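## Task

Turn the calendar's two cubes so its front (the face showing the month name, turned toward the robot) reads 06 with both digits the right way up, and leave both cubes resting flat in the tray without the robot holding them. Then release and move the grippers away.

## Robot and tools

Robot: two arms, left_arm and right_arm, each ending in a parallel two-finger gripper. The names do not tell you which side of a camera image an arm appears on. Cameras: cam_left_wrist and cam_right_wrist, each 504x504 pixels, one on each wrist. Random tugs on held parts or pushes on loose objects can happen. Knocking anything off the table fails the job.

Frames. Result lines report each gripper in a single scene frame: position in metres (end_effector_position) and orientation as a quaternion w,x,y,z (end_effector_quat_wxyz). Origin sits on the tabletop midway between the arms; +z is up, +x reaches out over the table, and left_arm stands on the +y side. Reported hand positions can be a little off, more so when the arm is extended. Commands instead use each gripper's own axes: fingers point along its +z, and they open and close along its y.

The command row. Every motion argument is one flat list of 18 numbers, each in [-1, 1], always covering both arms even if only one moves. Order: left dx, dy, dz, rx, ry, rz, left gripper position, force_limit, speed; then the same nine for the right arm. dx..rz are an offset, not a pose: a displacement in the gripper's own axes, measured from the gripper pose shown in the latest result that includes it (before any such result in a scene, and for second or later calls within one reply, from where the arm is when the action begins). Scale: 1.0 equals 0.6 m of translation or 180 degrees of rotation; rx, ry, rz form one rotation vector. All-zero offsets mean 'go back to the reference pose', not 'hold still'. To keep an arm parked, send the offset back to where you want it in the first call of a reply and zeros afterward. The gripper numbers are absolute settings: position +1 is fully open (140 mm), about -0.8 brings the pads together, -1 closes until blocked. force_limit maps roughly to 14 N at -1, 60 N at 0, 107 N at +1 (parts up to 40 mm wide). speed maps roughly to 30, 140, 250 mm/s at -1, 0, +1. A 0 in these slots is a real command, so repeat the previous three values to leave a gripper unchanged.

Tools.
execute_actions {actions, pictures}: actions is a list with at most one item. Empty list: just report the state. {"rows": [...], "steps": n}: up to 15 rows of 18 numbers, n from 1 to 15 control steps of 1/30 s (default 15); each row lasts one step, the final row repeats to fill. Every row is an offset from the same reference pose, not from the preceding row. {"steps": n} alone waits up to 300 steps counted from the previous result, including time spent thinking. pictures (true/false) toggles images; they come by default.
move {target, speed}: target is one 18-number row as above; each gripper travels in a straight line toward its target, both finishing together, in 0.5 to 10 s (cut off at 10 s). speed is the path's top speed in m/s, 0.002 to 0.5, default 0.25; rotation is capped at twice that in rad/s. Gripper settings are applied at the start. Paths ignore obstacles and the other arm, and the hand may lag, drift or overshoot speed, especially near full reach. Result adds a 'move:' line with the ending (done, off_target, moving, held, fault), any limits (paced = pose clipped; held = some steps blocked, after which the arm may jump fast) and each gripper's distance to target.
wait {seconds}: 0 to 10 s, nothing new sent.
zoom_image {camera, region}: enlarges [x0, y0, x1, y1] (max 504x504) of the latest image from one camera.
finished_scene {scene}: ends the current scene (give its number) and grades it; irreversible. Answering without any tool call ends everything.

Motion limits. Each step, the commanded pose is clipped to within 70 mm and 16 degrees of the measured pose; inverse kinematics favours position over orientation. After an action an arm advances only to its last clipped pose, so far targets need several actions; the 'Hand target' line shows where each arm is being driven. Elbows never fully straighten. 'pose unreachable' and HELD mean a clearance check altered or withheld part of a command.

Gripping. Close with position -1 and confirm object_status = 2. Codes: 0 moving, 1 blocked while opening, 2 blocked while closing (holding), 3 reached target or pads touching (thin items may still be held). position_measured runs from 3 (open) to 230 (pads meet), not linear. To squeeze harder while holding, raise force_limit and nudge position, e.g. -1 to -0.98. Closing pushes the fingertips about 24 mm further out, so keep that clearance from surfaces; fingertips extend about 33 mm past the reported point when closed, 9 mm when open.

Safety. Joint load limits (N m): waist 20, shoulder 20, upper arm roll 18, elbow 18, forearm roll 12, wrist pitch 12, wrist roll 12, including held weight. Exceeding one freezes that arm for 10 s (TORQUE FAULT). Long holding heats motors; MOTOR HOT warns before an OVER-TEMPERATURE FAULT brakes the arm. Avoid arm-on-arm collisions, fast impacts, pressing far past contact, drops and slips; move smoothly and gently. Joint torque readings are noisy and offset; external torque estimates include friction and held weight.

Each tool is called after ">>>" by a JSON object that holds its "fn" and its "kwargs".

## Session

>>> {"fn": "execute_actions", "kwargs": {"actions": []}}

Scene clock: 0.00 s of 7600.00 s.
left_arm: end_effector_position=(+0.5181, +0.2206, +0.3398) position_measured=3 object_status=3 end_effector_quat_wxyz=(+0.352, +0.906, -0.223, -0.076) | right_arm: end_effector_position=(+0.4334, -0.1225, +0.3782) position_measured=3 object_status=3 end_effector_quat_wxyz=(-0.331, +0.864, -0.299, +0.232)
Joint positions: left_arm=[-0.169  0.149  0.054 -1.703 -0.657  1.49  -1.013] | right_arm=[ 0.628 -0.78  -0.069 -2.758  0.415  2.76  -0.872]
Joint velocities: left_arm=[ 0.001 -0.     0.001 -0.001 -0.    -0.    -0.   ] | right_arm=[-0.001  0.001 -0.001 -0.003  0.001  0.     0.   ]
Joint torques (N m, as the joint torque sensors report them, + toward a larger angle): no reading
External joint torques (N m, as the arm's controller estimates them; a push from outside toward a larger angle lowers the number): no reading
Hand target (left_arm): +0.518, +0.221, +0.340; +0.352, +0.906, -0.223, -0.076
Hand target (right_arm): +0.433, -0.122, +0.378; -0.331, +0.864, -0.299, +0.232

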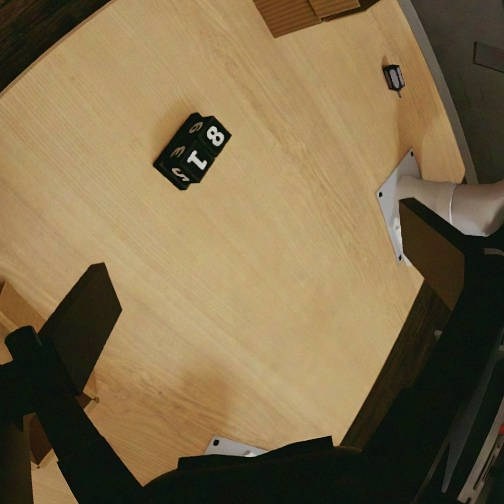

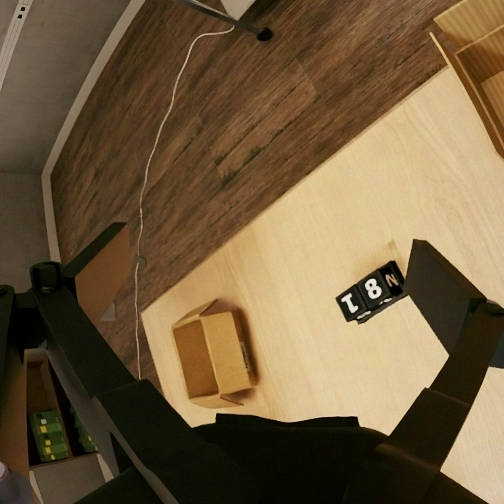

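>>> {"fn": "zoom_image", "kwargs": {"camera": "cam_left_wrist", "region": [130, 90, 250, 210]}}

>>> {"fn": "zoom_image", "kwargs": {"camera": "cam_right_wrist", "region": [320, 240, 430, 350]}}

Region (130, 90, 250, 210) of cam_left_wrist's 504x504 image, scaled by 4.200, with more detail than that image has.

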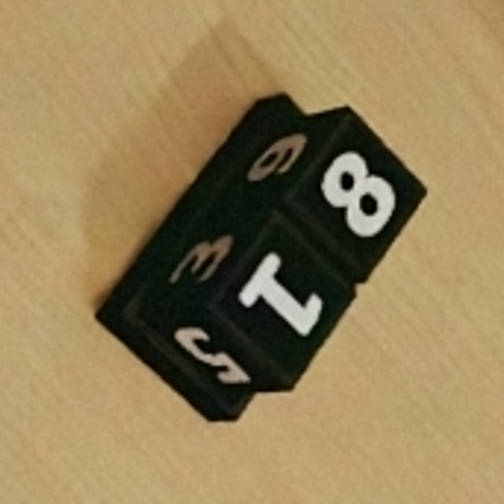

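Region (320, 240, 430, 350) of cam_right_wrist's 504x504 image, scaled by 4.582, with more detail than that image has.

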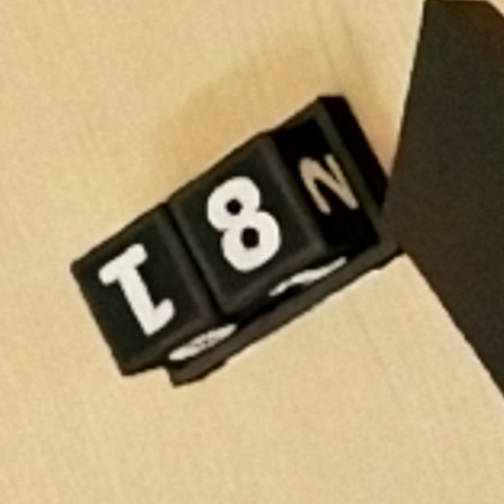

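>>> {"fn": "move", "kwargs": {"target": [-0.067,0.05,0.135,0.232,0.05,-0.147,1,0,0,0,0,0,-0.221,-0.155,-0.2,1,0,0], "speed": 0.3}}

Scene clock: 29.80 s of 7600.00 s.
left_arm: end_effector_position=(+0.4481, +0.1737, +0.2954) position_measured=3 object_status=3 end_effector_quat_wxyz=(-0.003, +1.000, -0.004, +0.003) | right_arm: end_effector_position=(+0.4349, -0.1229, +0.3801) position_measured=3 object_status=3 end_effector_quat_wxyz=(-0.006, +1.000, -0.003, -0.001)
Joint positions: left_arm=[-0.229 -0.199 -0.371 -2.081 -0.068  1.898 -2.016] | right_arm=[ 0.709 -0.159 -0.104 -1.838 -0.005  1.683 -1.161]
Joint velocities: left_arm=[-0.    -0.    -0.     0.002  0.001 -0.002 -0.03 ] | right_arm=[-0.001 -0.001 -0.001  0.     0.002 -0.002 -0.007]
Joint torques (N m, as the joint torque sensors report them, + toward a larger angle): left_arm=[  1.11 -23.1    1.21  24.42   1.57   2.19  -0.36] | right_arm=[  1.45 -25.41   1.21  25.32  -0.04   1.99  -0.14]
External joint torques (N m, as the arm's controller estimates them; a push from outside toward a larger angle lowers the number): left_arm=[ 1.13  0.52 -0.82 -0.01  0.71 -0.34 -0.37] | right_arm=[ 1.44  1.02  0.82  1.1  -0.92 -0.55 -0.14]
Hand target (left_arm): +0.448, +0.174, +0.295; -0.004, +1.000, +0.003, +0.002
Hand target (right_arm): +0.434, -0.123, +0.379; -0.003, +1.000, +0.003, -0.002
Off the commanded pose (left_arm): 0.005 m, 1 deg.
Off the commanded pose (right_arm): 0.002 m, 1 deg.
After step 90, 23.97 s passed at rest.
move: off_target (left_arm)

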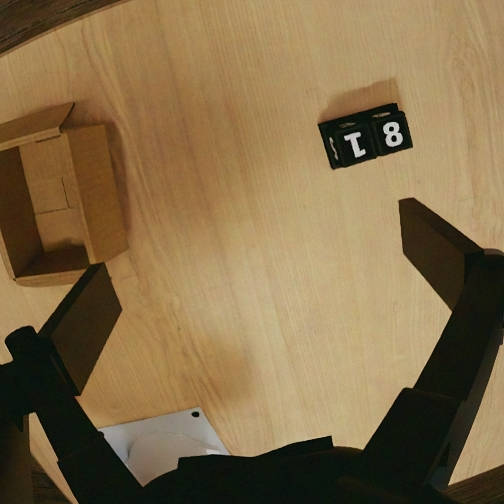

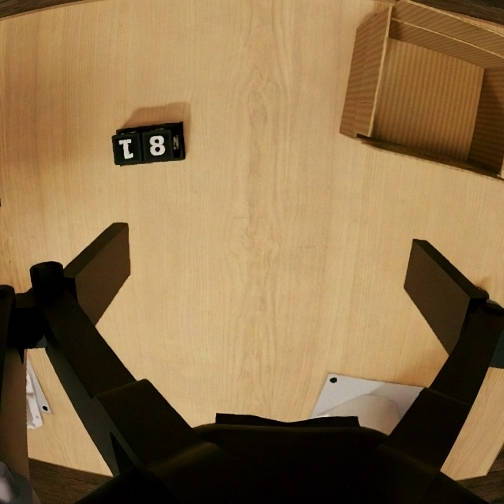

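>>> {"fn": "move", "kwargs": {"target": [0,-0.35,0,0,0,0,1,0,0,0,-0.26,0.3,0,0,0,1,0,0]}}

Scene clock: 41.63 s of 7600.00 s.
left_arm: end_effector_position=(+0.4512, +0.3802, +0.2954) position_measured=3 object_status=3 end_effector_quat_wxyz=(+0.001, +1.000, +0.003, +0.002) | right_arm: end_effector_position=(+0.4351, +0.0343, +0.2024) position_measured=3 object_status=3 end_effector_quat_wxyz=(-0.005, +1.000, +0.002, -0.003)
Joint positions: left_arm=[-0.171 -0.365 -0.026 -2.26  -0.013  1.898 -1.65 ] | right_arm=[ 0.828  0.142  0.017 -1.934  0.011  2.077 -0.938]
Joint velocities: left_arm=[0.    0.001 0.002 0.    0.    0.    0.029] | right_arm=[ 0.    -0.001 -0.     0.001 -0.001  0.005  0.02 ]
Joint torques (N m, as the joint torque sensors report them, + toward a larger angle): left_arm=[ -0.51 -20.35   1.38  22.55   1.5    2.73   0.15] | right_arm=[  1.75 -36.38  -0.12  25.06   0.38   3.15   0.35]
External joint torques (N m, as the arm's controller estimates them; a push from outside toward a larger angle lowers the number): left_arm=[-0.51 -1.05  1.46 -1.82  0.67  0.21  0.15] | right_arm=[ 1.73  0.05 -0.36  1.19 -0.36  0.63  0.35]
Hand target (left_arm): +0.451, +0.381, +0.295; +0.001, +1.000, -0.004, +0.002
Hand target (right_arm): +0.437, +0.036, +0.203; -0.006, +1.000, -0.002, -0.000
Off the commanded pose (left_arm): 0.004 m, 1 deg.
Off the commanded pose (right_arm): 0.001 m, 1 deg.
After step 90, 7.03 s passed at rest.
move: off_target (left_arm)

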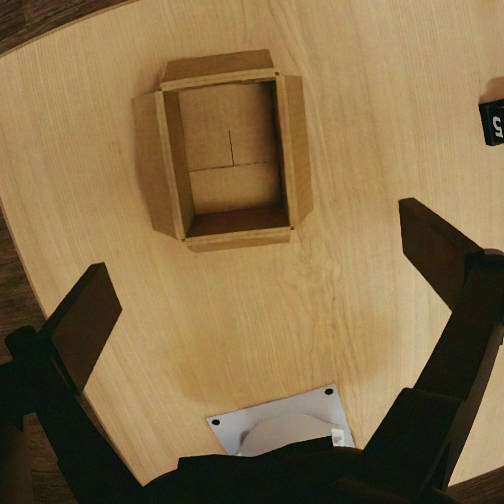

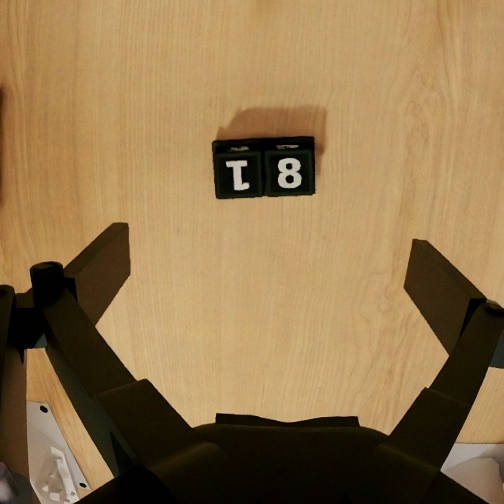

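>>> {"fn": "move", "kwargs": {"target": [0,0,0,0,0,0,1,0,0,-0.16,-0.01,0.12,0,0,0.97,1,0,0], "speed": 0.4}}

>>> {"fn": "zoom_image", "kwargs": {"camera": "cam_left_wrist", "region": [424, 60, 504, 180]}}

Scene clock: 68.63 s of 7600.00 s.
left_arm: end_effector_position=(+0.4511, +0.3803, +0.2953) position_measured=3 object_status=3 end_effector_quat_wxyz=(+0.001, +1.000, +0.001, +0.002) | right_arm: end_effector_position=(+0.3385, +0.0396, +0.1304) position_measured=3 object_status=3 end_effector_quat_wxyz=(-0.005, -0.053, +0.999, +0.005)
Joint positions: left_arm=[-0.171 -0.365 -0.026 -2.26  -0.013  1.898 -1.644] | right_arm=[ 1.066  0.034 -0.102 -2.275  0.023  2.308  2.209]
Joint velocities: left_arm=[-0.002 -0.    -0.001  0.001  0.     0.     0.001] | right_arm=[ 0.001 -0.    -0.    -0.    -0.002 -0.001  0.032]
Joint torques (N m, as the joint torque sensors report them, + toward a larger angle): left_arm=[  0.88 -19.62  -0.28  23.48   0.75   2.53  -0.35] | right_arm=[  2.14 -31.26   0.67  23.19  -0.29   2.7    0.38]
External joint torques (N m, as the arm's controller estimates them; a push from outside toward a larger angle lowers the number): left_arm=[ 1.02 -0.21 -0.05 -0.97 -0.07  0.   -0.35] | right_arm=[ 2.09 -0.47  0.7   1.27 -0.93  0.31  0.38]
Hand target (left_arm): +0.451, +0.380, +0.295; +0.001, +1.000, +0.003, +0.002
Hand target (right_arm): +0.339, +0.041, +0.131; -0.002, -0.050, +0.999, +0.005
Off the commanded pose (left_arm): 0.000 m, 0 deg.
Off the commanded pose (right_arm): 0.001 m, 1 deg.
After step 90, 18.73 s passed at rest.
move: done; limits=paced

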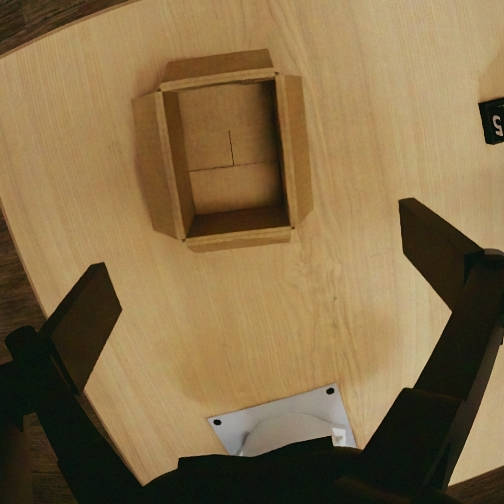

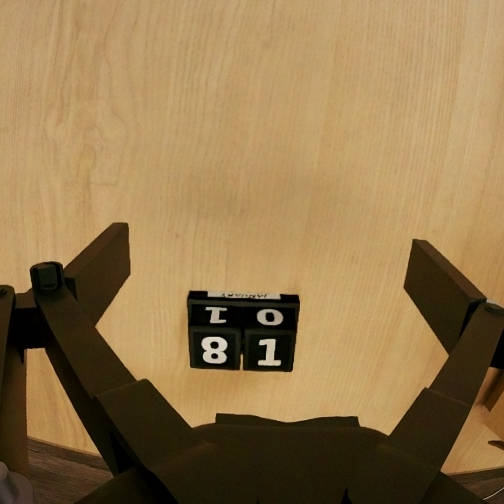

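Region (424, 60, 504, 180) of cam_left_wrist's 504x504 image, scaled by 4.200, with more detail than that image has.

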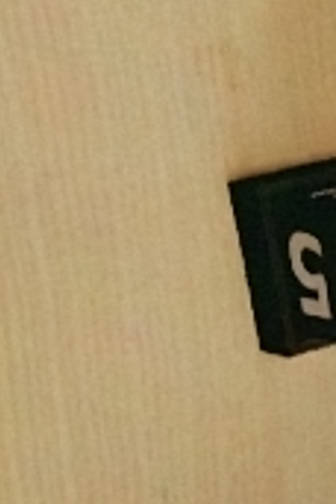

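>>> {"fn": "zoom_image", "kwargs": {"camera": "cam_right_wrist", "region": [180, 275, 310, 385]}}

Region (180, 275, 310, 385) of cam_right_wrist's 504x504 image, scaled by 3.877, with more detail than that image has; it fills the top 426 rows of this view, and the rest is white.

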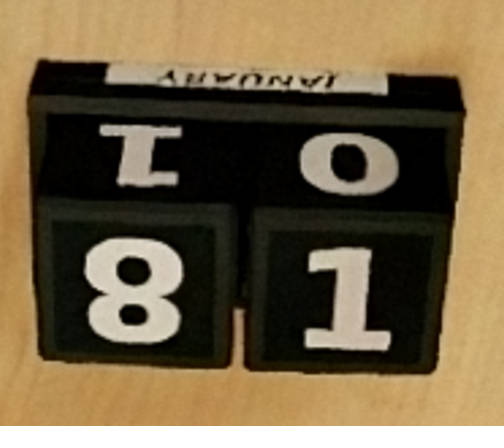

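>>> {"fn": "move", "kwargs": {"target": [0.15,0.55,0.22,0,0,0,1,0,0,0.05,-0.45,-0.15,0,0,0,1,0,0], "speed": 0.3}}

Scene clock: 81.63 s of 7600.00 s.
left_arm: end_effector_position=(+0.5413, +0.0523, +0.1669) position_measured=3 object_status=3 end_effector_quat_wxyz=(-0.001, +1.000, -0.007, +0.003) | right_arm: end_effector_position=(+0.3359, -0.2303, +0.2163) position_measured=3 object_status=3 end_effector_quat_wxyz=(-0.004, -0.047, +0.999, +0.007)
Joint positions: left_arm=[-0.491  0.346 -0.26  -1.754  0.107  2.09  -2.228] | right_arm=[ 0.845 -0.538 -0.384 -2.574 -0.201  2.055  1.88 ]
Joint velocities: left_arm=[-0.006 -0.002  0.005  0.001  0.    -0.003 -0.028] | right_arm=[-0.    -0.001  0.    -0.    -0.001 -0.001 -0.019]
Joint torques (N m, as the joint torque sensors report them, + toward a larger angle): left_arm=[ -0.65 -40.42  -0.66  23.69   0.99   2.19  -0.3 ] | right_arm=[  1.38 -12.98   3.62  22.56   0.     1.89  -0.05]
External joint torques (N m, as the arm's controller estimates them; a push from outside toward a larger angle lowers the number): left_arm=[-0.52  1.84  1.95 -0.18  0.19 -0.33 -0.3 ] | right_arm=[ 1.38 -1.35 -0.82 -0.72 -0.76 -0.53 -0.05]
Hand target (left_arm): +0.541, +0.053, +0.166; -0.003, +1.000, +0.000, +0.002
Hand target (right_arm): +0.335, -0.232, +0.216; -0.006, -0.053, +0.999, +0.005
Off the commanded pose (left_arm): 0.003 m, 1 deg.
Off the commanded pose (right_arm): 0.004 m, 1 deg.
After step 90, 7.83 s passed at rest.
move: off_target (right_arm)

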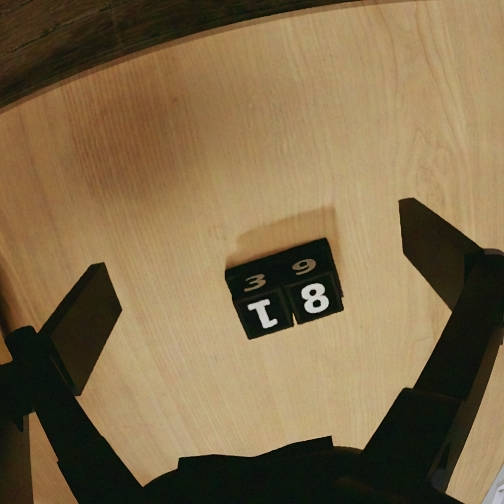

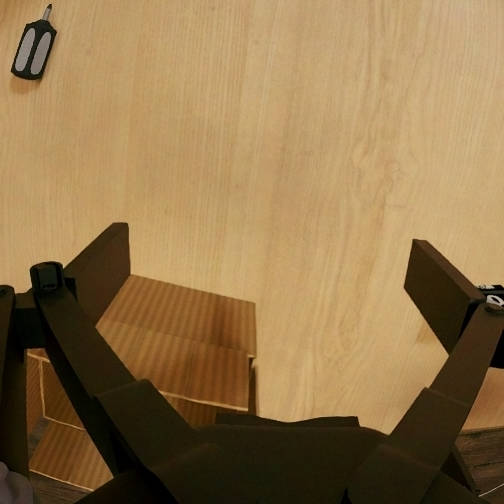

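>>> {"fn": "move", "kwargs": {"target": [-0.17,0.054,0.05,0,0,0.47,1,0,0,0,-0.1,-0.12,0,0,0,1,0,0], "speed": 0.4}}

Scene clock: 93.50 s of 7600.00 s.
left_arm: end_effector_position=(+0.4393, +0.0237, +0.1350) position_measured=3 object_status=3 end_effector_quat_wxyz=(-0.006, +0.740, -0.672, -0.000) | right_arm: end_effector_position=(+0.3421, -0.2883, +0.2864) position_measured=3 object_status=3 end_effector_quat_wxyz=(-0.004, -0.046, +0.999, +0.008)
Joint positions: left_arm=[-0.118  0.274 -0.784 -2.036  0.257  2.216 -1.017] | right_arm=[ 0.8   -0.62  -0.432 -2.432 -0.237  1.846  1.783]
Joint velocities: left_arm=[ 0.001  0.    -0.001  0.     0.     0.001  0.029] | right_arm=[-0.002  0.    -0.001 -0.    -0.     0.001 -0.002]
Joint torques (N m, as the joint torque sensors report them, + toward a larger angle): left_arm=[  1.27 -29.46  -7.23  20.62   1.34   2.87   0.19] | right_arm=[ -0.73 -10.53   4.73  24.4    0.     1.85  -0.09]
External joint torques (N m, as the arm's controller estimates them; a push from outside toward a larger angle lowers the number): left_arm=[ 1.28  1.1  -1.24 -1.96  0.66  0.34  0.19] | right_arm=[-0.66 -1.65 -1.33  0.9  -0.83 -0.54 -0.09]
Hand target (left_arm): +0.439, +0.024, +0.134; -0.006, +0.735, -0.678, +0.000
Hand target (right_arm): +0.342, -0.291, +0.287; -0.004, -0.047, +0.999, +0.007
Off the commanded pose (left_arm): 0.003 m, 1 deg.
Off the commanded pose (right_arm): 0.003 m, 0 deg.
After step 90, 5.90 s passed at rest.
move: done

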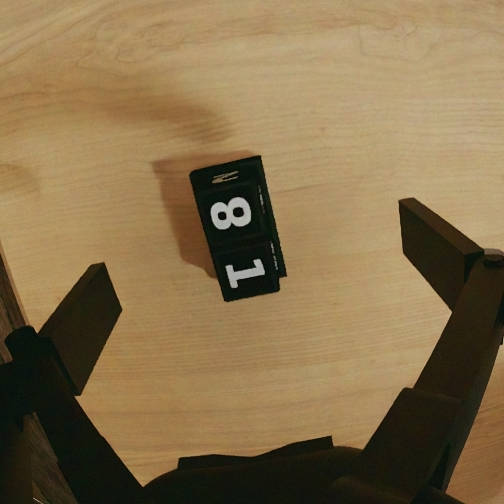

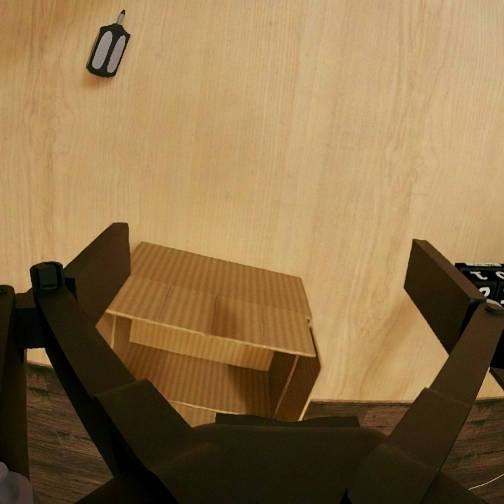

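>>> {"fn": "move", "kwargs": {"target": [0,-0.022,0.08,0,0,0,0.2,0,0,0,0,0,0,0,0,1,0,0]}}

Scene clock: 98.73 s of 7600.00 s.
left_arm: end_effector_position=(+0.4511, +0.0255, +0.0868) position_measured=104 object_status=3 end_effector_quat_wxyz=(-0.005, +0.737, -0.676, -0.003) | right_arm: end_effector_position=(+0.3421, -0.2883, +0.2865) position_measured=3 object_status=3 end_effector_quat_wxyz=(-0.004, -0.046, +0.999, +0.008)
Joint positions: left_arm=[-0.166  0.382 -0.716 -2.032  0.345  2.291 -1.048] | right_arm=[ 0.799 -0.62  -0.432 -2.432 -0.237  1.846  1.783]
Joint velocities: left_arm=[-0.005 -0.001  0.009  0.    -0.     0.008 -0.015] | right_arm=[ 0.001  0.001 -0.001  0.     0.    -0.001 -0.   ]
Joint torques (N m, as the joint torque sensors report them, + toward a larger angle): left_arm=[ -0.77 -34.24  -6.47  21.38   1.26   2.87  -0.37] | right_arm=[ 0.69 -9.12  6.21 23.7   1.04  2.43  0.16]
External joint torques (N m, as the arm's controller estimates them; a push from outside toward a larger angle lowers the number): left_arm=[-0.81 -0.18  1.16  0.04  0.63  0.37 -0.37] | right_arm=[ 0.66 -0.23  0.03  0.13  0.21  0.02  0.16]
Hand target (left_arm): +0.453, +0.025, +0.088; -0.006, +0.740, -0.673, +0.000
Hand target (right_arm): +0.342, -0.288, +0.286; -0.004, -0.046, +0.999, +0.008
Off the commanded pose (left_arm): 0.002 m, 1 deg.
Off the commanded pose (right_arm): 0.000 m, 0 deg.
After step 90, 1.27 s passed at rest.
move: done

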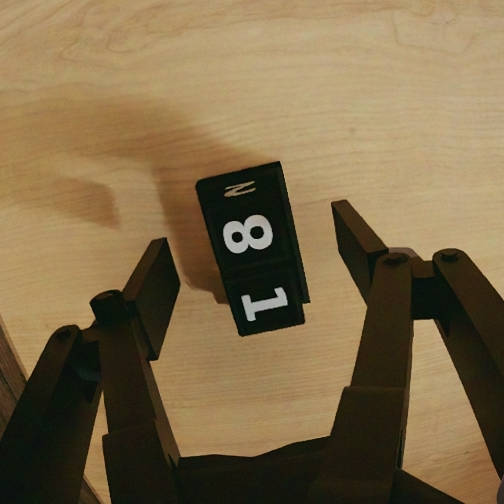

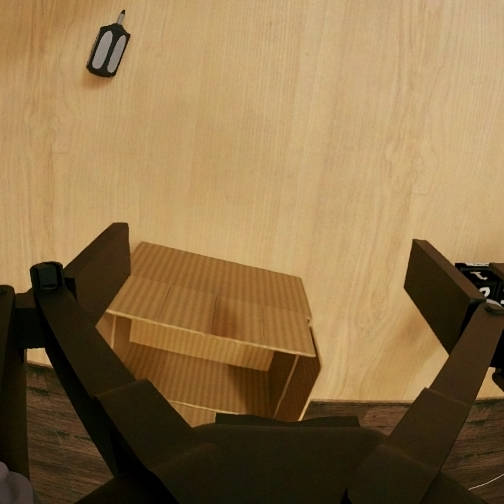

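>>> {"fn": "move", "kwargs": {"target": [-0.022,-0.004,0.035,0,0,0,0.2,0,0,0,0,0,0,0,0,1,0,0], "speed": 0.08}}

Scene clock: 106.73 s of 7600.00 s.
left_arm: end_effector_position=(+0.4513, +0.0386, +0.0666) position_measured=104 object_status=3 end_effector_quat_wxyz=(-0.005, +0.739, -0.674, -0.004) | right_arm: end_effector_position=(+0.3421, -0.2883, +0.2865) position_measured=3 object_status=3 end_effector_quat_wxyz=(-0.004, -0.046, +0.999, +0.008)
Joint positions: left_arm=[-0.157  0.397 -0.699 -2.069  0.366  2.337 -1.052] | right_arm=[ 0.799 -0.62  -0.432 -2.432 -0.237  1.846  1.783]
Joint velocities: left_arm=[ 0.002  0.001 -0.     0.001  0.007  0.019  0.   ] | right_arm=[ 0.001  0.     0.    -0.001  0.001  0.    -0.002]
Joint torques (N m, as the joint torque sensors report them, + toward a larger angle): left_arm=[  1.06 -33.31  -7.15  18.97   1.28   2.84   0.18] | right_arm=[ 0.7  -9.14  5.93 23.71  1.    2.4   0.16]
External joint torques (N m, as the arm's controller estimates them; a push from outside toward a larger angle lowers the number): left_arm=[ 1.03  0.94  0.59 -1.84  0.68  0.34  0.18] | right_arm=[ 0.68 -0.22 -0.24  0.17  0.17  0.    0.16]
Hand target (left_arm): +0.453, +0.039, +0.066; -0.005, +0.737, -0.676, -0.003
Hand target (right_arm): +0.342, -0.288, +0.287; -0.004, -0.046, +0.999, +0.008
Off the commanded pose (left_arm): 0.001 m, 0 deg.
Off the commanded pose (right_arm): 0.000 m, 0 deg.
After step 90, 4.23 s passed at rest.
move: done

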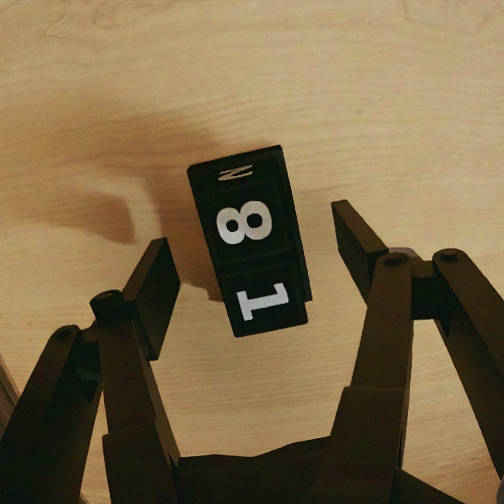

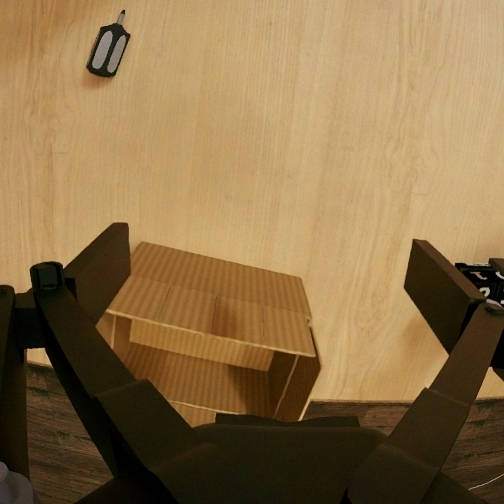

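>>> {"fn": "move", "kwargs": {"target": [0,-0.003,0.03,0,0,0,0.2,0,0,0,0,0,0,0,0,1,0,0], "speed": 0.08}}

>>> {"fn": "move", "kwargs": {"target": [0,0,0,0,0,0,-0.2,0,-0.5,0,0,0,0,0,0,1,0,0]}}

Scene clock: 113.97 s of 7600.00 s.
left_arm: end_effector_position=(+0.4519, +0.0399, +0.0487) position_measured=104 object_status=3 end_effector_quat_wxyz=(-0.004, +0.737, -0.676, -0.007) | right_arm: end_effector_position=(+0.3421, -0.2883, +0.2865) position_measured=3 object_status=3 end_effector_quat_wxyz=(-0.004, -0.046, +0.999, +0.008)
Joint positions: left_arm=[-0.176  0.432 -0.672 -2.07   0.393  2.363 -1.061] | right_arm=[ 0.799 -0.62  -0.432 -2.432 -0.237  1.846  1.783]
Joint velocities: left_arm=[-0.01   0.001  0.008  0.001  0.003  0.012 -0.008] | right_arm=[-0.001  0.    -0.001 -0.     0.     0.     0.002]
Joint torques (N m, as the joint torque sensors report them, + toward a larger angle): left_arm=[ -0.76 -34.52  -6.6   20.17   1.26   2.85  -0.39] | right_arm=[ 0.8  -8.99  6.21 23.95  0.98  2.4   0.14]
External joint torques (N m, as the arm's controller estimates them; a push from outside toward a larger angle lowers the number): left_arm=[-0.96  0.74  1.4  -0.14  0.68  0.37 -0.39] | right_arm=[ 0.82 -0.09  0.09  0.39  0.15  0.    0.14]
Hand target (left_arm): +0.453, +0.039, +0.049; -0.005, +0.739, -0.674, -0.004
Hand target (right_arm): +0.342, -0.288, +0.287; -0.004, -0.046, +0.999, +0.008
Off the commanded pose (left_arm): 0.001 m, 0 deg.
Off the commanded pose (right_arm): 0.000 m, 0 deg.
After step 90, 3.50 s passed at rest.
move: done

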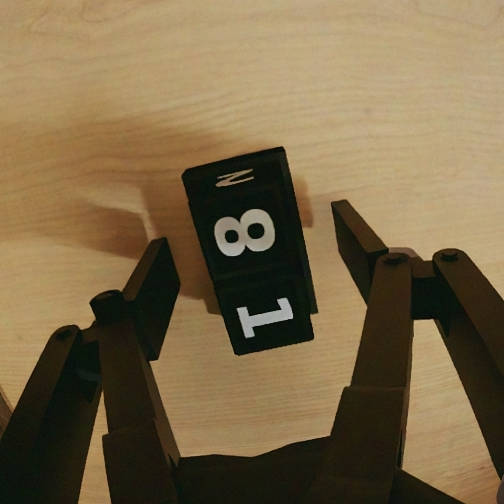

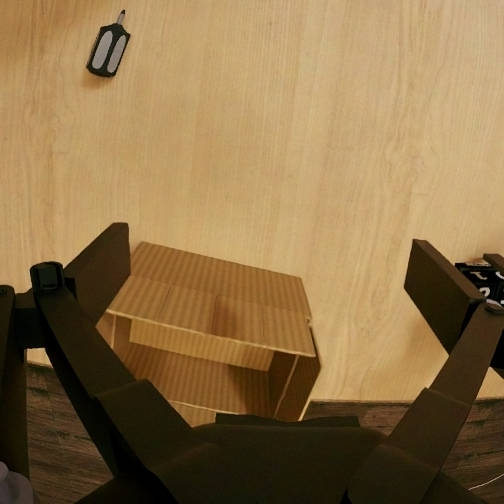

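Scene clock: 114.57 s of 7600.00 s.
left_arm: end_effector_position=(+0.4519, +0.0399, +0.0487) position_measured=154 object_status=3 end_effector_quat_wxyz=(-0.004, +0.737, -0.676, -0.007) | right_arm: end_effector_position=(+0.3421, -0.2883, +0.2865) position_measured=3 object_status=3 end_effector_quat_wxyz=(-0.004, -0.046, +0.999, +0.008)
Joint positions: left_arm=[-0.176  0.432 -0.672 -2.07   0.393  2.363 -1.061] | right_arm=[ 0.799 -0.62  -0.432 -2.432 -0.237  1.846  1.783]
Joint velocities: left_arm=[ 0.001  0.    -0.002  0.     0.002 -0.    -0.   ] | right_arm=[ 0.001 -0.     0.001  0.    -0.     0.001 -0.001]
Joint torques (N m, as the joint torque sensors report them, + toward a larger angle): left_arm=[  0.05 -34.82  -8.09  19.52   0.59   2.48  -0.06] | right_arm=[ 0.51 -9.2   6.11 23.82  0.94  2.43  0.14]
External joint torques (N m, as the arm's controller estimates them; a push from outside toward a larger angle lowers the number): left_arm=[ 0.1   0.5   0.11 -0.81  0.   -0.02 -0.06] | right_arm=[ 0.48 -0.31 -0.08  0.28  0.11  0.03  0.14]
Hand target (left_arm): +0.452, +0.040, +0.049; -0.004, +0.737, -0.676, -0.007
Hand target (right_arm): +0.342, -0.288, +0.287; -0.004, -0.046, +0.999, +0.008
Off the commanded pose (left_arm): 0.000 m, 0 deg.
Off the commanded pose (right_arm): 0.000 m, 0 deg.
move: done

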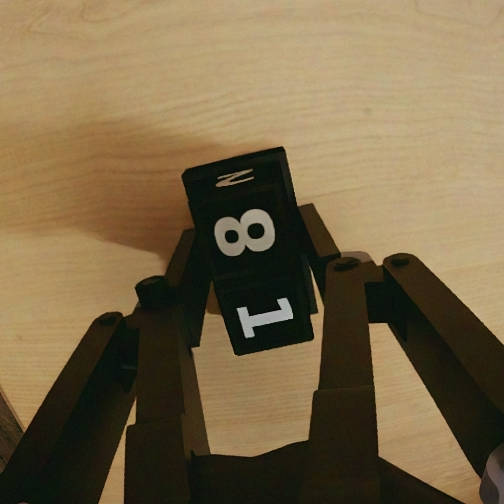

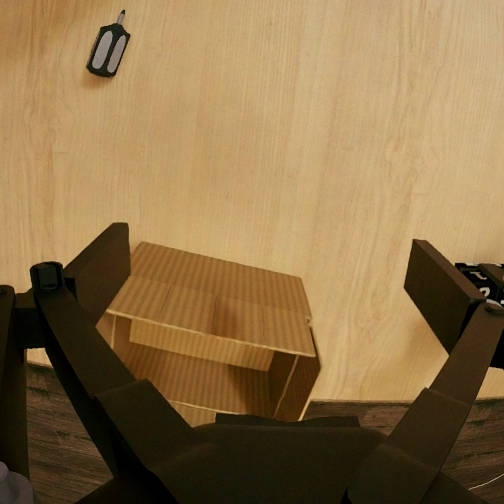

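>>> {"fn": "move", "kwargs": {"target": [0,0,0,0,0,0,-1,-0.3,-0.6,0,0,0,0,0,0,1,0,0]}}

Scene clock: 125.73 s of 7600.00 s.
left_arm: end_effector_position=(+0.4521, +0.0398, +0.0489) position_measured=173 object_status=2 end_effector_quat_wxyz=(-0.004, +0.737, -0.676, -0.006) | right_arm: end_effector_position=(+0.3421, -0.2883, +0.2865) position_measured=3 object_status=3 end_effector_quat_wxyz=(-0.004, -0.046, +0.999, +0.008)
Joint positions: left_arm=[-0.176  0.432 -0.672 -2.069  0.393  2.363 -1.061] | right_arm=[ 0.799 -0.62  -0.432 -2.432 -0.237  1.846  1.783]
Joint velocities: left_arm=[-0.    -0.    -0.001 -0.001 -0.001 -0.001  0.001] | right_arm=[-0.     0.001 -0.    -0.    -0.     0.001  0.002]
Joint torques (N m, as the joint torque sensors report them, + toward a larger angle): left_arm=[  0.2  -34.53  -7.73  19.47   0.59   2.48  -0.07] | right_arm=[ 0.53 -9.28  6.38 23.88  1.    2.38  0.13]
External joint torques (N m, as the arm's controller estimates them; a push from outside toward a larger angle lowers the number): left_arm=[ 0.23  0.82  0.45 -0.86  0.   -0.01 -0.07] | right_arm=[ 0.54 -0.45  0.24  0.38  0.17 -0.02  0.13]
Hand target (left_arm): +0.452, +0.040, +0.049; -0.004, +0.737, -0.676, -0.007
Hand target (right_arm): +0.342, -0.288, +0.287; -0.004, -0.046, +0.999, +0.008
Off the commanded pose (left_arm): 0.000 m, 0 deg.
Off the commanded pose (right_arm): 0.000 m, 0 deg.
After step 90, 7.47 s passed at rest.
move: done

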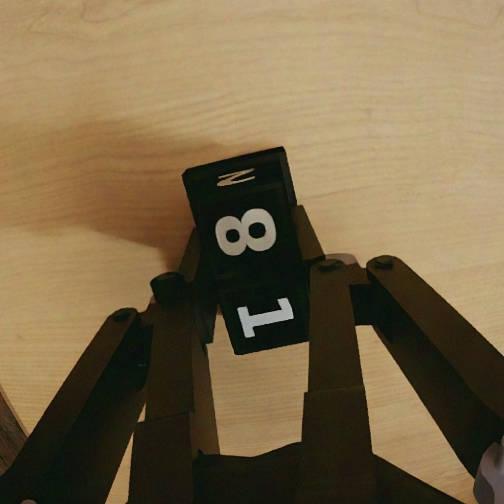

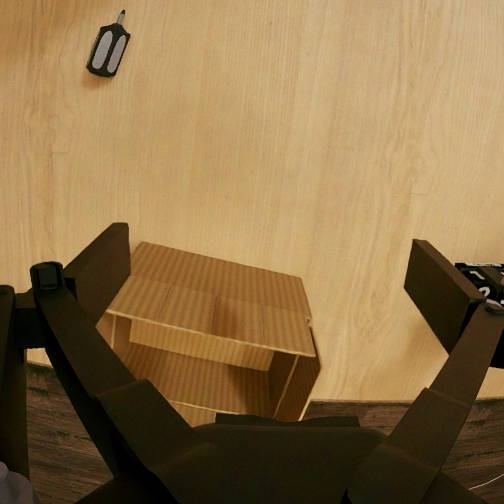

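>>> {"fn": "move", "kwargs": {"target": [0,0,-0.1,0,0,0,-1,-0.3,-0.6,0,0,0,0,0,0,1,0,0], "speed": 0.05}}

Scene clock: 132.00 s of 7600.00 s.
left_arm: end_effector_position=(+0.4522, +0.0394, +0.1072) position_measured=173 object_status=2 end_effector_quat_wxyz=(-0.005, +0.740, -0.673, -0.006) | right_arm: end_effector_position=(+0.3421, -0.2883, +0.2865) position_measured=3 object_status=3 end_effector_quat_wxyz=(-0.004, -0.046, +0.999, +0.008)
Joint positions: left_arm=[-0.111  0.328 -0.754 -2.046  0.301  2.255 -1.009] | right_arm=[ 0.799 -0.62  -0.432 -2.432 -0.237  1.846  1.783]
Joint velocities: left_arm=[ 0.006 -0.001 -0.005  0.001 -0.    -0.014  0.014] | right_arm=[-0.002  0.001  0.     0.     0.001  0.001  0.001]
Joint torques (N m, as the joint torque sensors report them, + toward a larger angle): left_arm=[  0.82 -32.21  -7.43  21.82  -0.01   2.14   0.16] | right_arm=[ 0.58 -9.34  6.05 23.88  0.99  2.39  0.16]
External joint torques (N m, as the arm's controller estimates them; a push from outside toward a larger angle lowers the number): left_arm=[ 0.89 -0.01 -0.5  -0.06 -0.66 -0.37  0.16] | right_arm=[ 0.58 -0.56 -0.09  0.38  0.16 -0.01  0.16]
Hand target (left_arm): +0.452, +0.040, +0.108; -0.004, +0.737, -0.676, -0.007
Hand target (right_arm): +0.342, -0.288, +0.287; -0.004, -0.046, +0.999, +0.008
Off the commanded pose (left_arm): 0.002 m, 0 deg.
Off the commanded pose (right_arm): 0.000 m, 0 deg.
After step 90, 1.70 s passed at rest.
move: done

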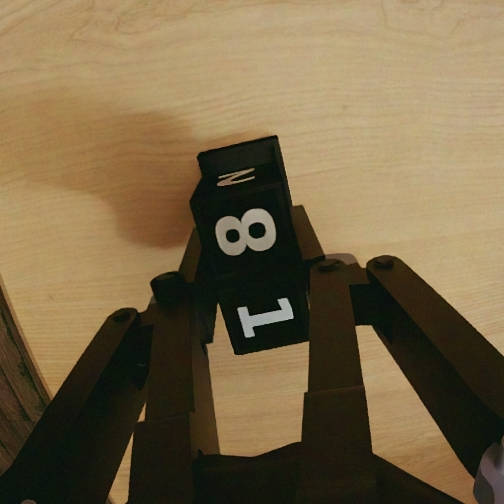

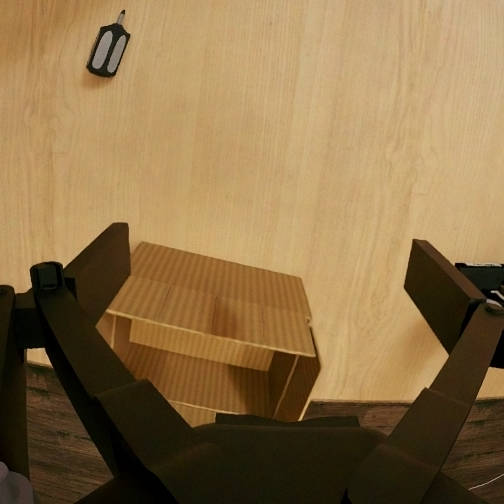

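>>> {"fn": "move", "kwargs": {"target": [0,0,0.096,0,0,0,-1,-0.3,-0.6,0,0,0,0,0,0,1,0,0], "speed": 0.04}}

>>> {"fn": "move", "kwargs": {"target": [0,0,0,0,0,0,-0.35,-0.3,-0.6,0,0,0,0,0,0,1,0,0]}}

>>> {"fn": "move", "kwargs": {"target": [0.024,0,0,0,0,0,-0.35,-0.3,-0.6,0,0,0,0,0,0,1,0,0], "speed": 0.04}}

Scene clock: 139.83 s of 7600.00 s.
left_arm: end_effector_position=(+0.4517, +0.0406, +0.0504) position_measured=173 object_status=2 end_effector_quat_wxyz=(-0.004, +0.737, -0.676, -0.008) | right_arm: end_effector_position=(+0.3421, -0.2883, +0.2865) position_measured=3 object_status=3 end_effector_quat_wxyz=(-0.004, -0.046, +0.999, +0.008)
Joint positions: left_arm=[-0.178  0.427 -0.671 -2.069  0.387  2.358 -1.057] | right_arm=[ 0.799 -0.62  -0.432 -2.432 -0.237  1.846  1.783]
Joint velocities: left_arm=[-0.013 -0.     0.009  0.     0.001  0.017 -0.013] | right_arm=[ 0.002  0.     0.002  0.     0.001 -0.001  0.001]
Joint torques (N m, as the joint torque sensors report them, + toward a larger angle): left_arm=[ -1.12 -34.53  -7.03  19.17   1.25   2.96  -0.32] | right_arm=[ 0.69 -9.32  6.13 23.87  1.01  2.43  0.13]
External joint torques (N m, as the arm's controller estimates them; a push from outside toward a larger angle lowers the number): left_arm=[-1.09  0.77  1.06 -1.2   0.67  0.47 -0.32] | right_arm=[ 0.61 -0.44 -0.11  0.34  0.18  0.03  0.13]
Hand target (left_arm): +0.452, +0.040, +0.050; -0.005, +0.740, -0.673, -0.006
Hand target (right_arm): +0.342, -0.288, +0.287; -0.004, -0.046, +0.999, +0.008
Off the commanded pose (left_arm): 0.001 m, 0 deg.
Off the commanded pose (right_arm): 0.000 m, 0 deg.
After step 90, 3.10 s passed at rest.
move: done

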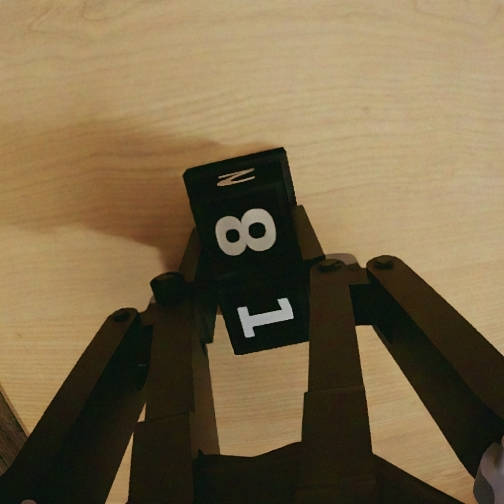

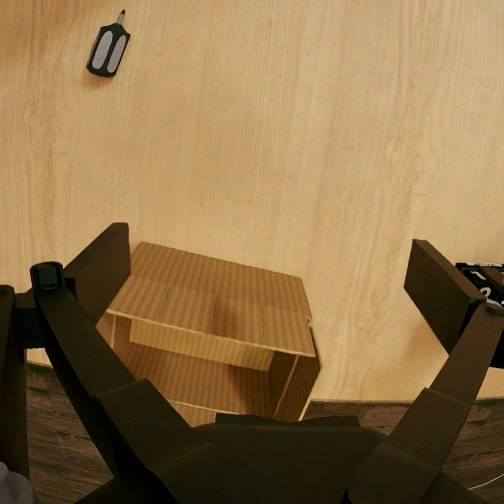

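Scene clock: 140.33 s of 7600.00 s.
left_arm: end_effector_position=(+0.4517, +0.0406, +0.0504) position_measured=173 object_status=3 end_effector_quat_wxyz=(-0.004, +0.737, -0.676, -0.008) | right_arm: end_effector_position=(+0.3421, -0.2883, +0.2865) position_measured=3 object_status=3 end_effector_quat_wxyz=(-0.004, -0.046, +0.999, +0.008)
Joint positions: left_arm=[-0.178  0.427 -0.671 -2.069  0.387  2.358 -1.057] | right_arm=[ 0.799 -0.62  -0.432 -2.432 -0.237  1.846  1.783]
Joint velocities: left_arm=[-0.001 -0.001 -0.     0.     0.     0.    -0.   ] | right_arm=[ 0.001  0.001  0.001  0.    -0.002 -0.001  0.002]
Joint torques (N m, as the joint torque sensors report them, + toward a larger angle): left_arm=[  0.21 -34.9   -7.67  19.73   0.61   2.48  -0.06] | right_arm=[ 0.56 -9.21  6.36 23.97  0.99  2.39  0.15]
External joint torques (N m, as the arm's controller estimates them; a push from outside toward a larger angle lowers the number): left_arm=[ 0.15  0.47  0.34 -0.71  0.02 -0.01 -0.05] | right_arm=[ 0.52 -0.32  0.16  0.43  0.16 -0.01  0.15]
Hand target (left_arm): +0.452, +0.041, +0.050; -0.004, +0.737, -0.676, -0.008
Hand target (right_arm): +0.342, -0.288, +0.287; -0.004, -0.046, +0.999, +0.008
Off the commanded pose (left_arm): 0.000 m, 0 deg.
Off the commanded pose (right_arm): 0.000 m, 0 deg.
move: done

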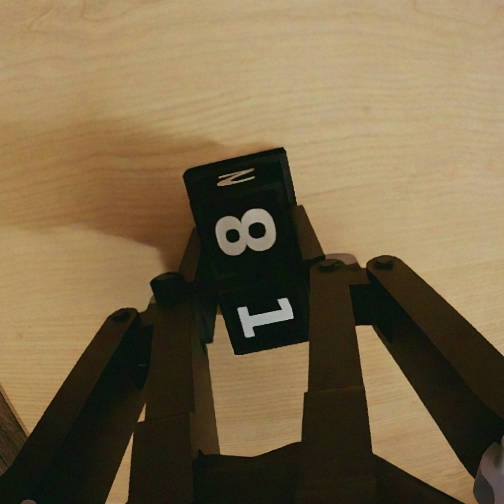

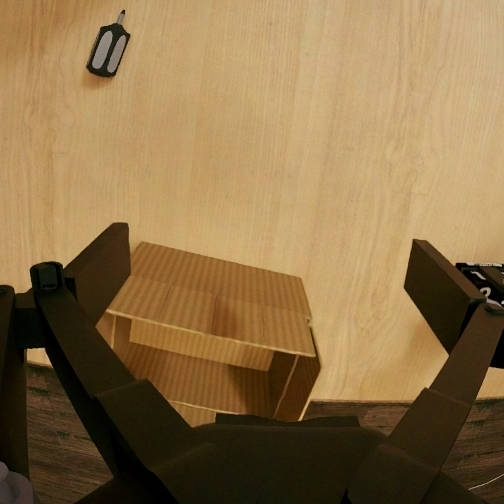

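Scene clock: 141.07 s of 7600.00 s.
left_arm: end_effector_position=(+0.4523, +0.0255, +0.0506) position_measured=173 object_status=3 end_effector_quat_wxyz=(-0.003, +0.734, -0.679, -0.007) | right_arm: end_effector_position=(+0.3421, -0.2883, +0.2865) position_measured=3 object_status=3 end_effector_quat_wxyz=(-0.004, -0.046, +0.999, +0.008)
Joint positions: left_arm=[-0.214  0.452 -0.658 -2.031  0.392  2.345 -1.067] | right_arm=[ 0.799 -0.62  -0.432 -2.432 -0.237  1.846  1.783]
Joint velocities: left_arm=[-0.01   0.002  0.013  0.004  0.    -0.006 -0.01 ] | right_arm=[ 0.001 -0.002  0.001  0.001  0.001  0.     0.   ]
Joint torques (N m, as the joint torque sensors report them, + toward a larger angle): left_arm=[ -0.98 -35.35  -7.97  20.12   0.93   2.25  -0.3 ] | right_arm=[ 0.62 -9.45  6.07 23.7   0.95  2.39  0.15]
External joint torques (N m, as the arm's controller estimates them; a push from outside toward a larger angle lowers the number): left_arm=[-1.12  0.97  0.31 -0.35  0.34 -0.24 -0.3 ] | right_arm=[ 0.62 -0.36 -0.11  0.01  0.12 -0.04  0.15]
Hand target (left_arm): +0.453, +0.026, +0.050; -0.004, +0.737, -0.676, -0.008
Hand target (right_arm): +0.342, -0.288, +0.287; -0.004, -0.046, +0.999, +0.008
Off the commanded pose (left_arm): 0.001 m, 0 deg.
Off the commanded pose (right_arm): 0.000 m, 0 deg.
move: done

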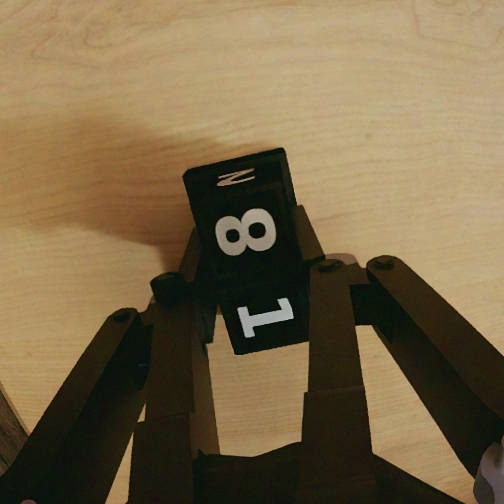

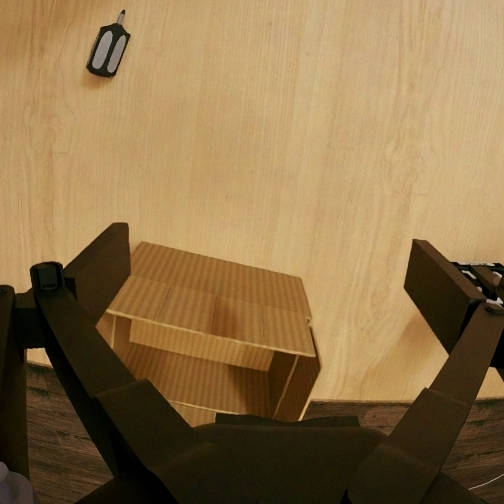

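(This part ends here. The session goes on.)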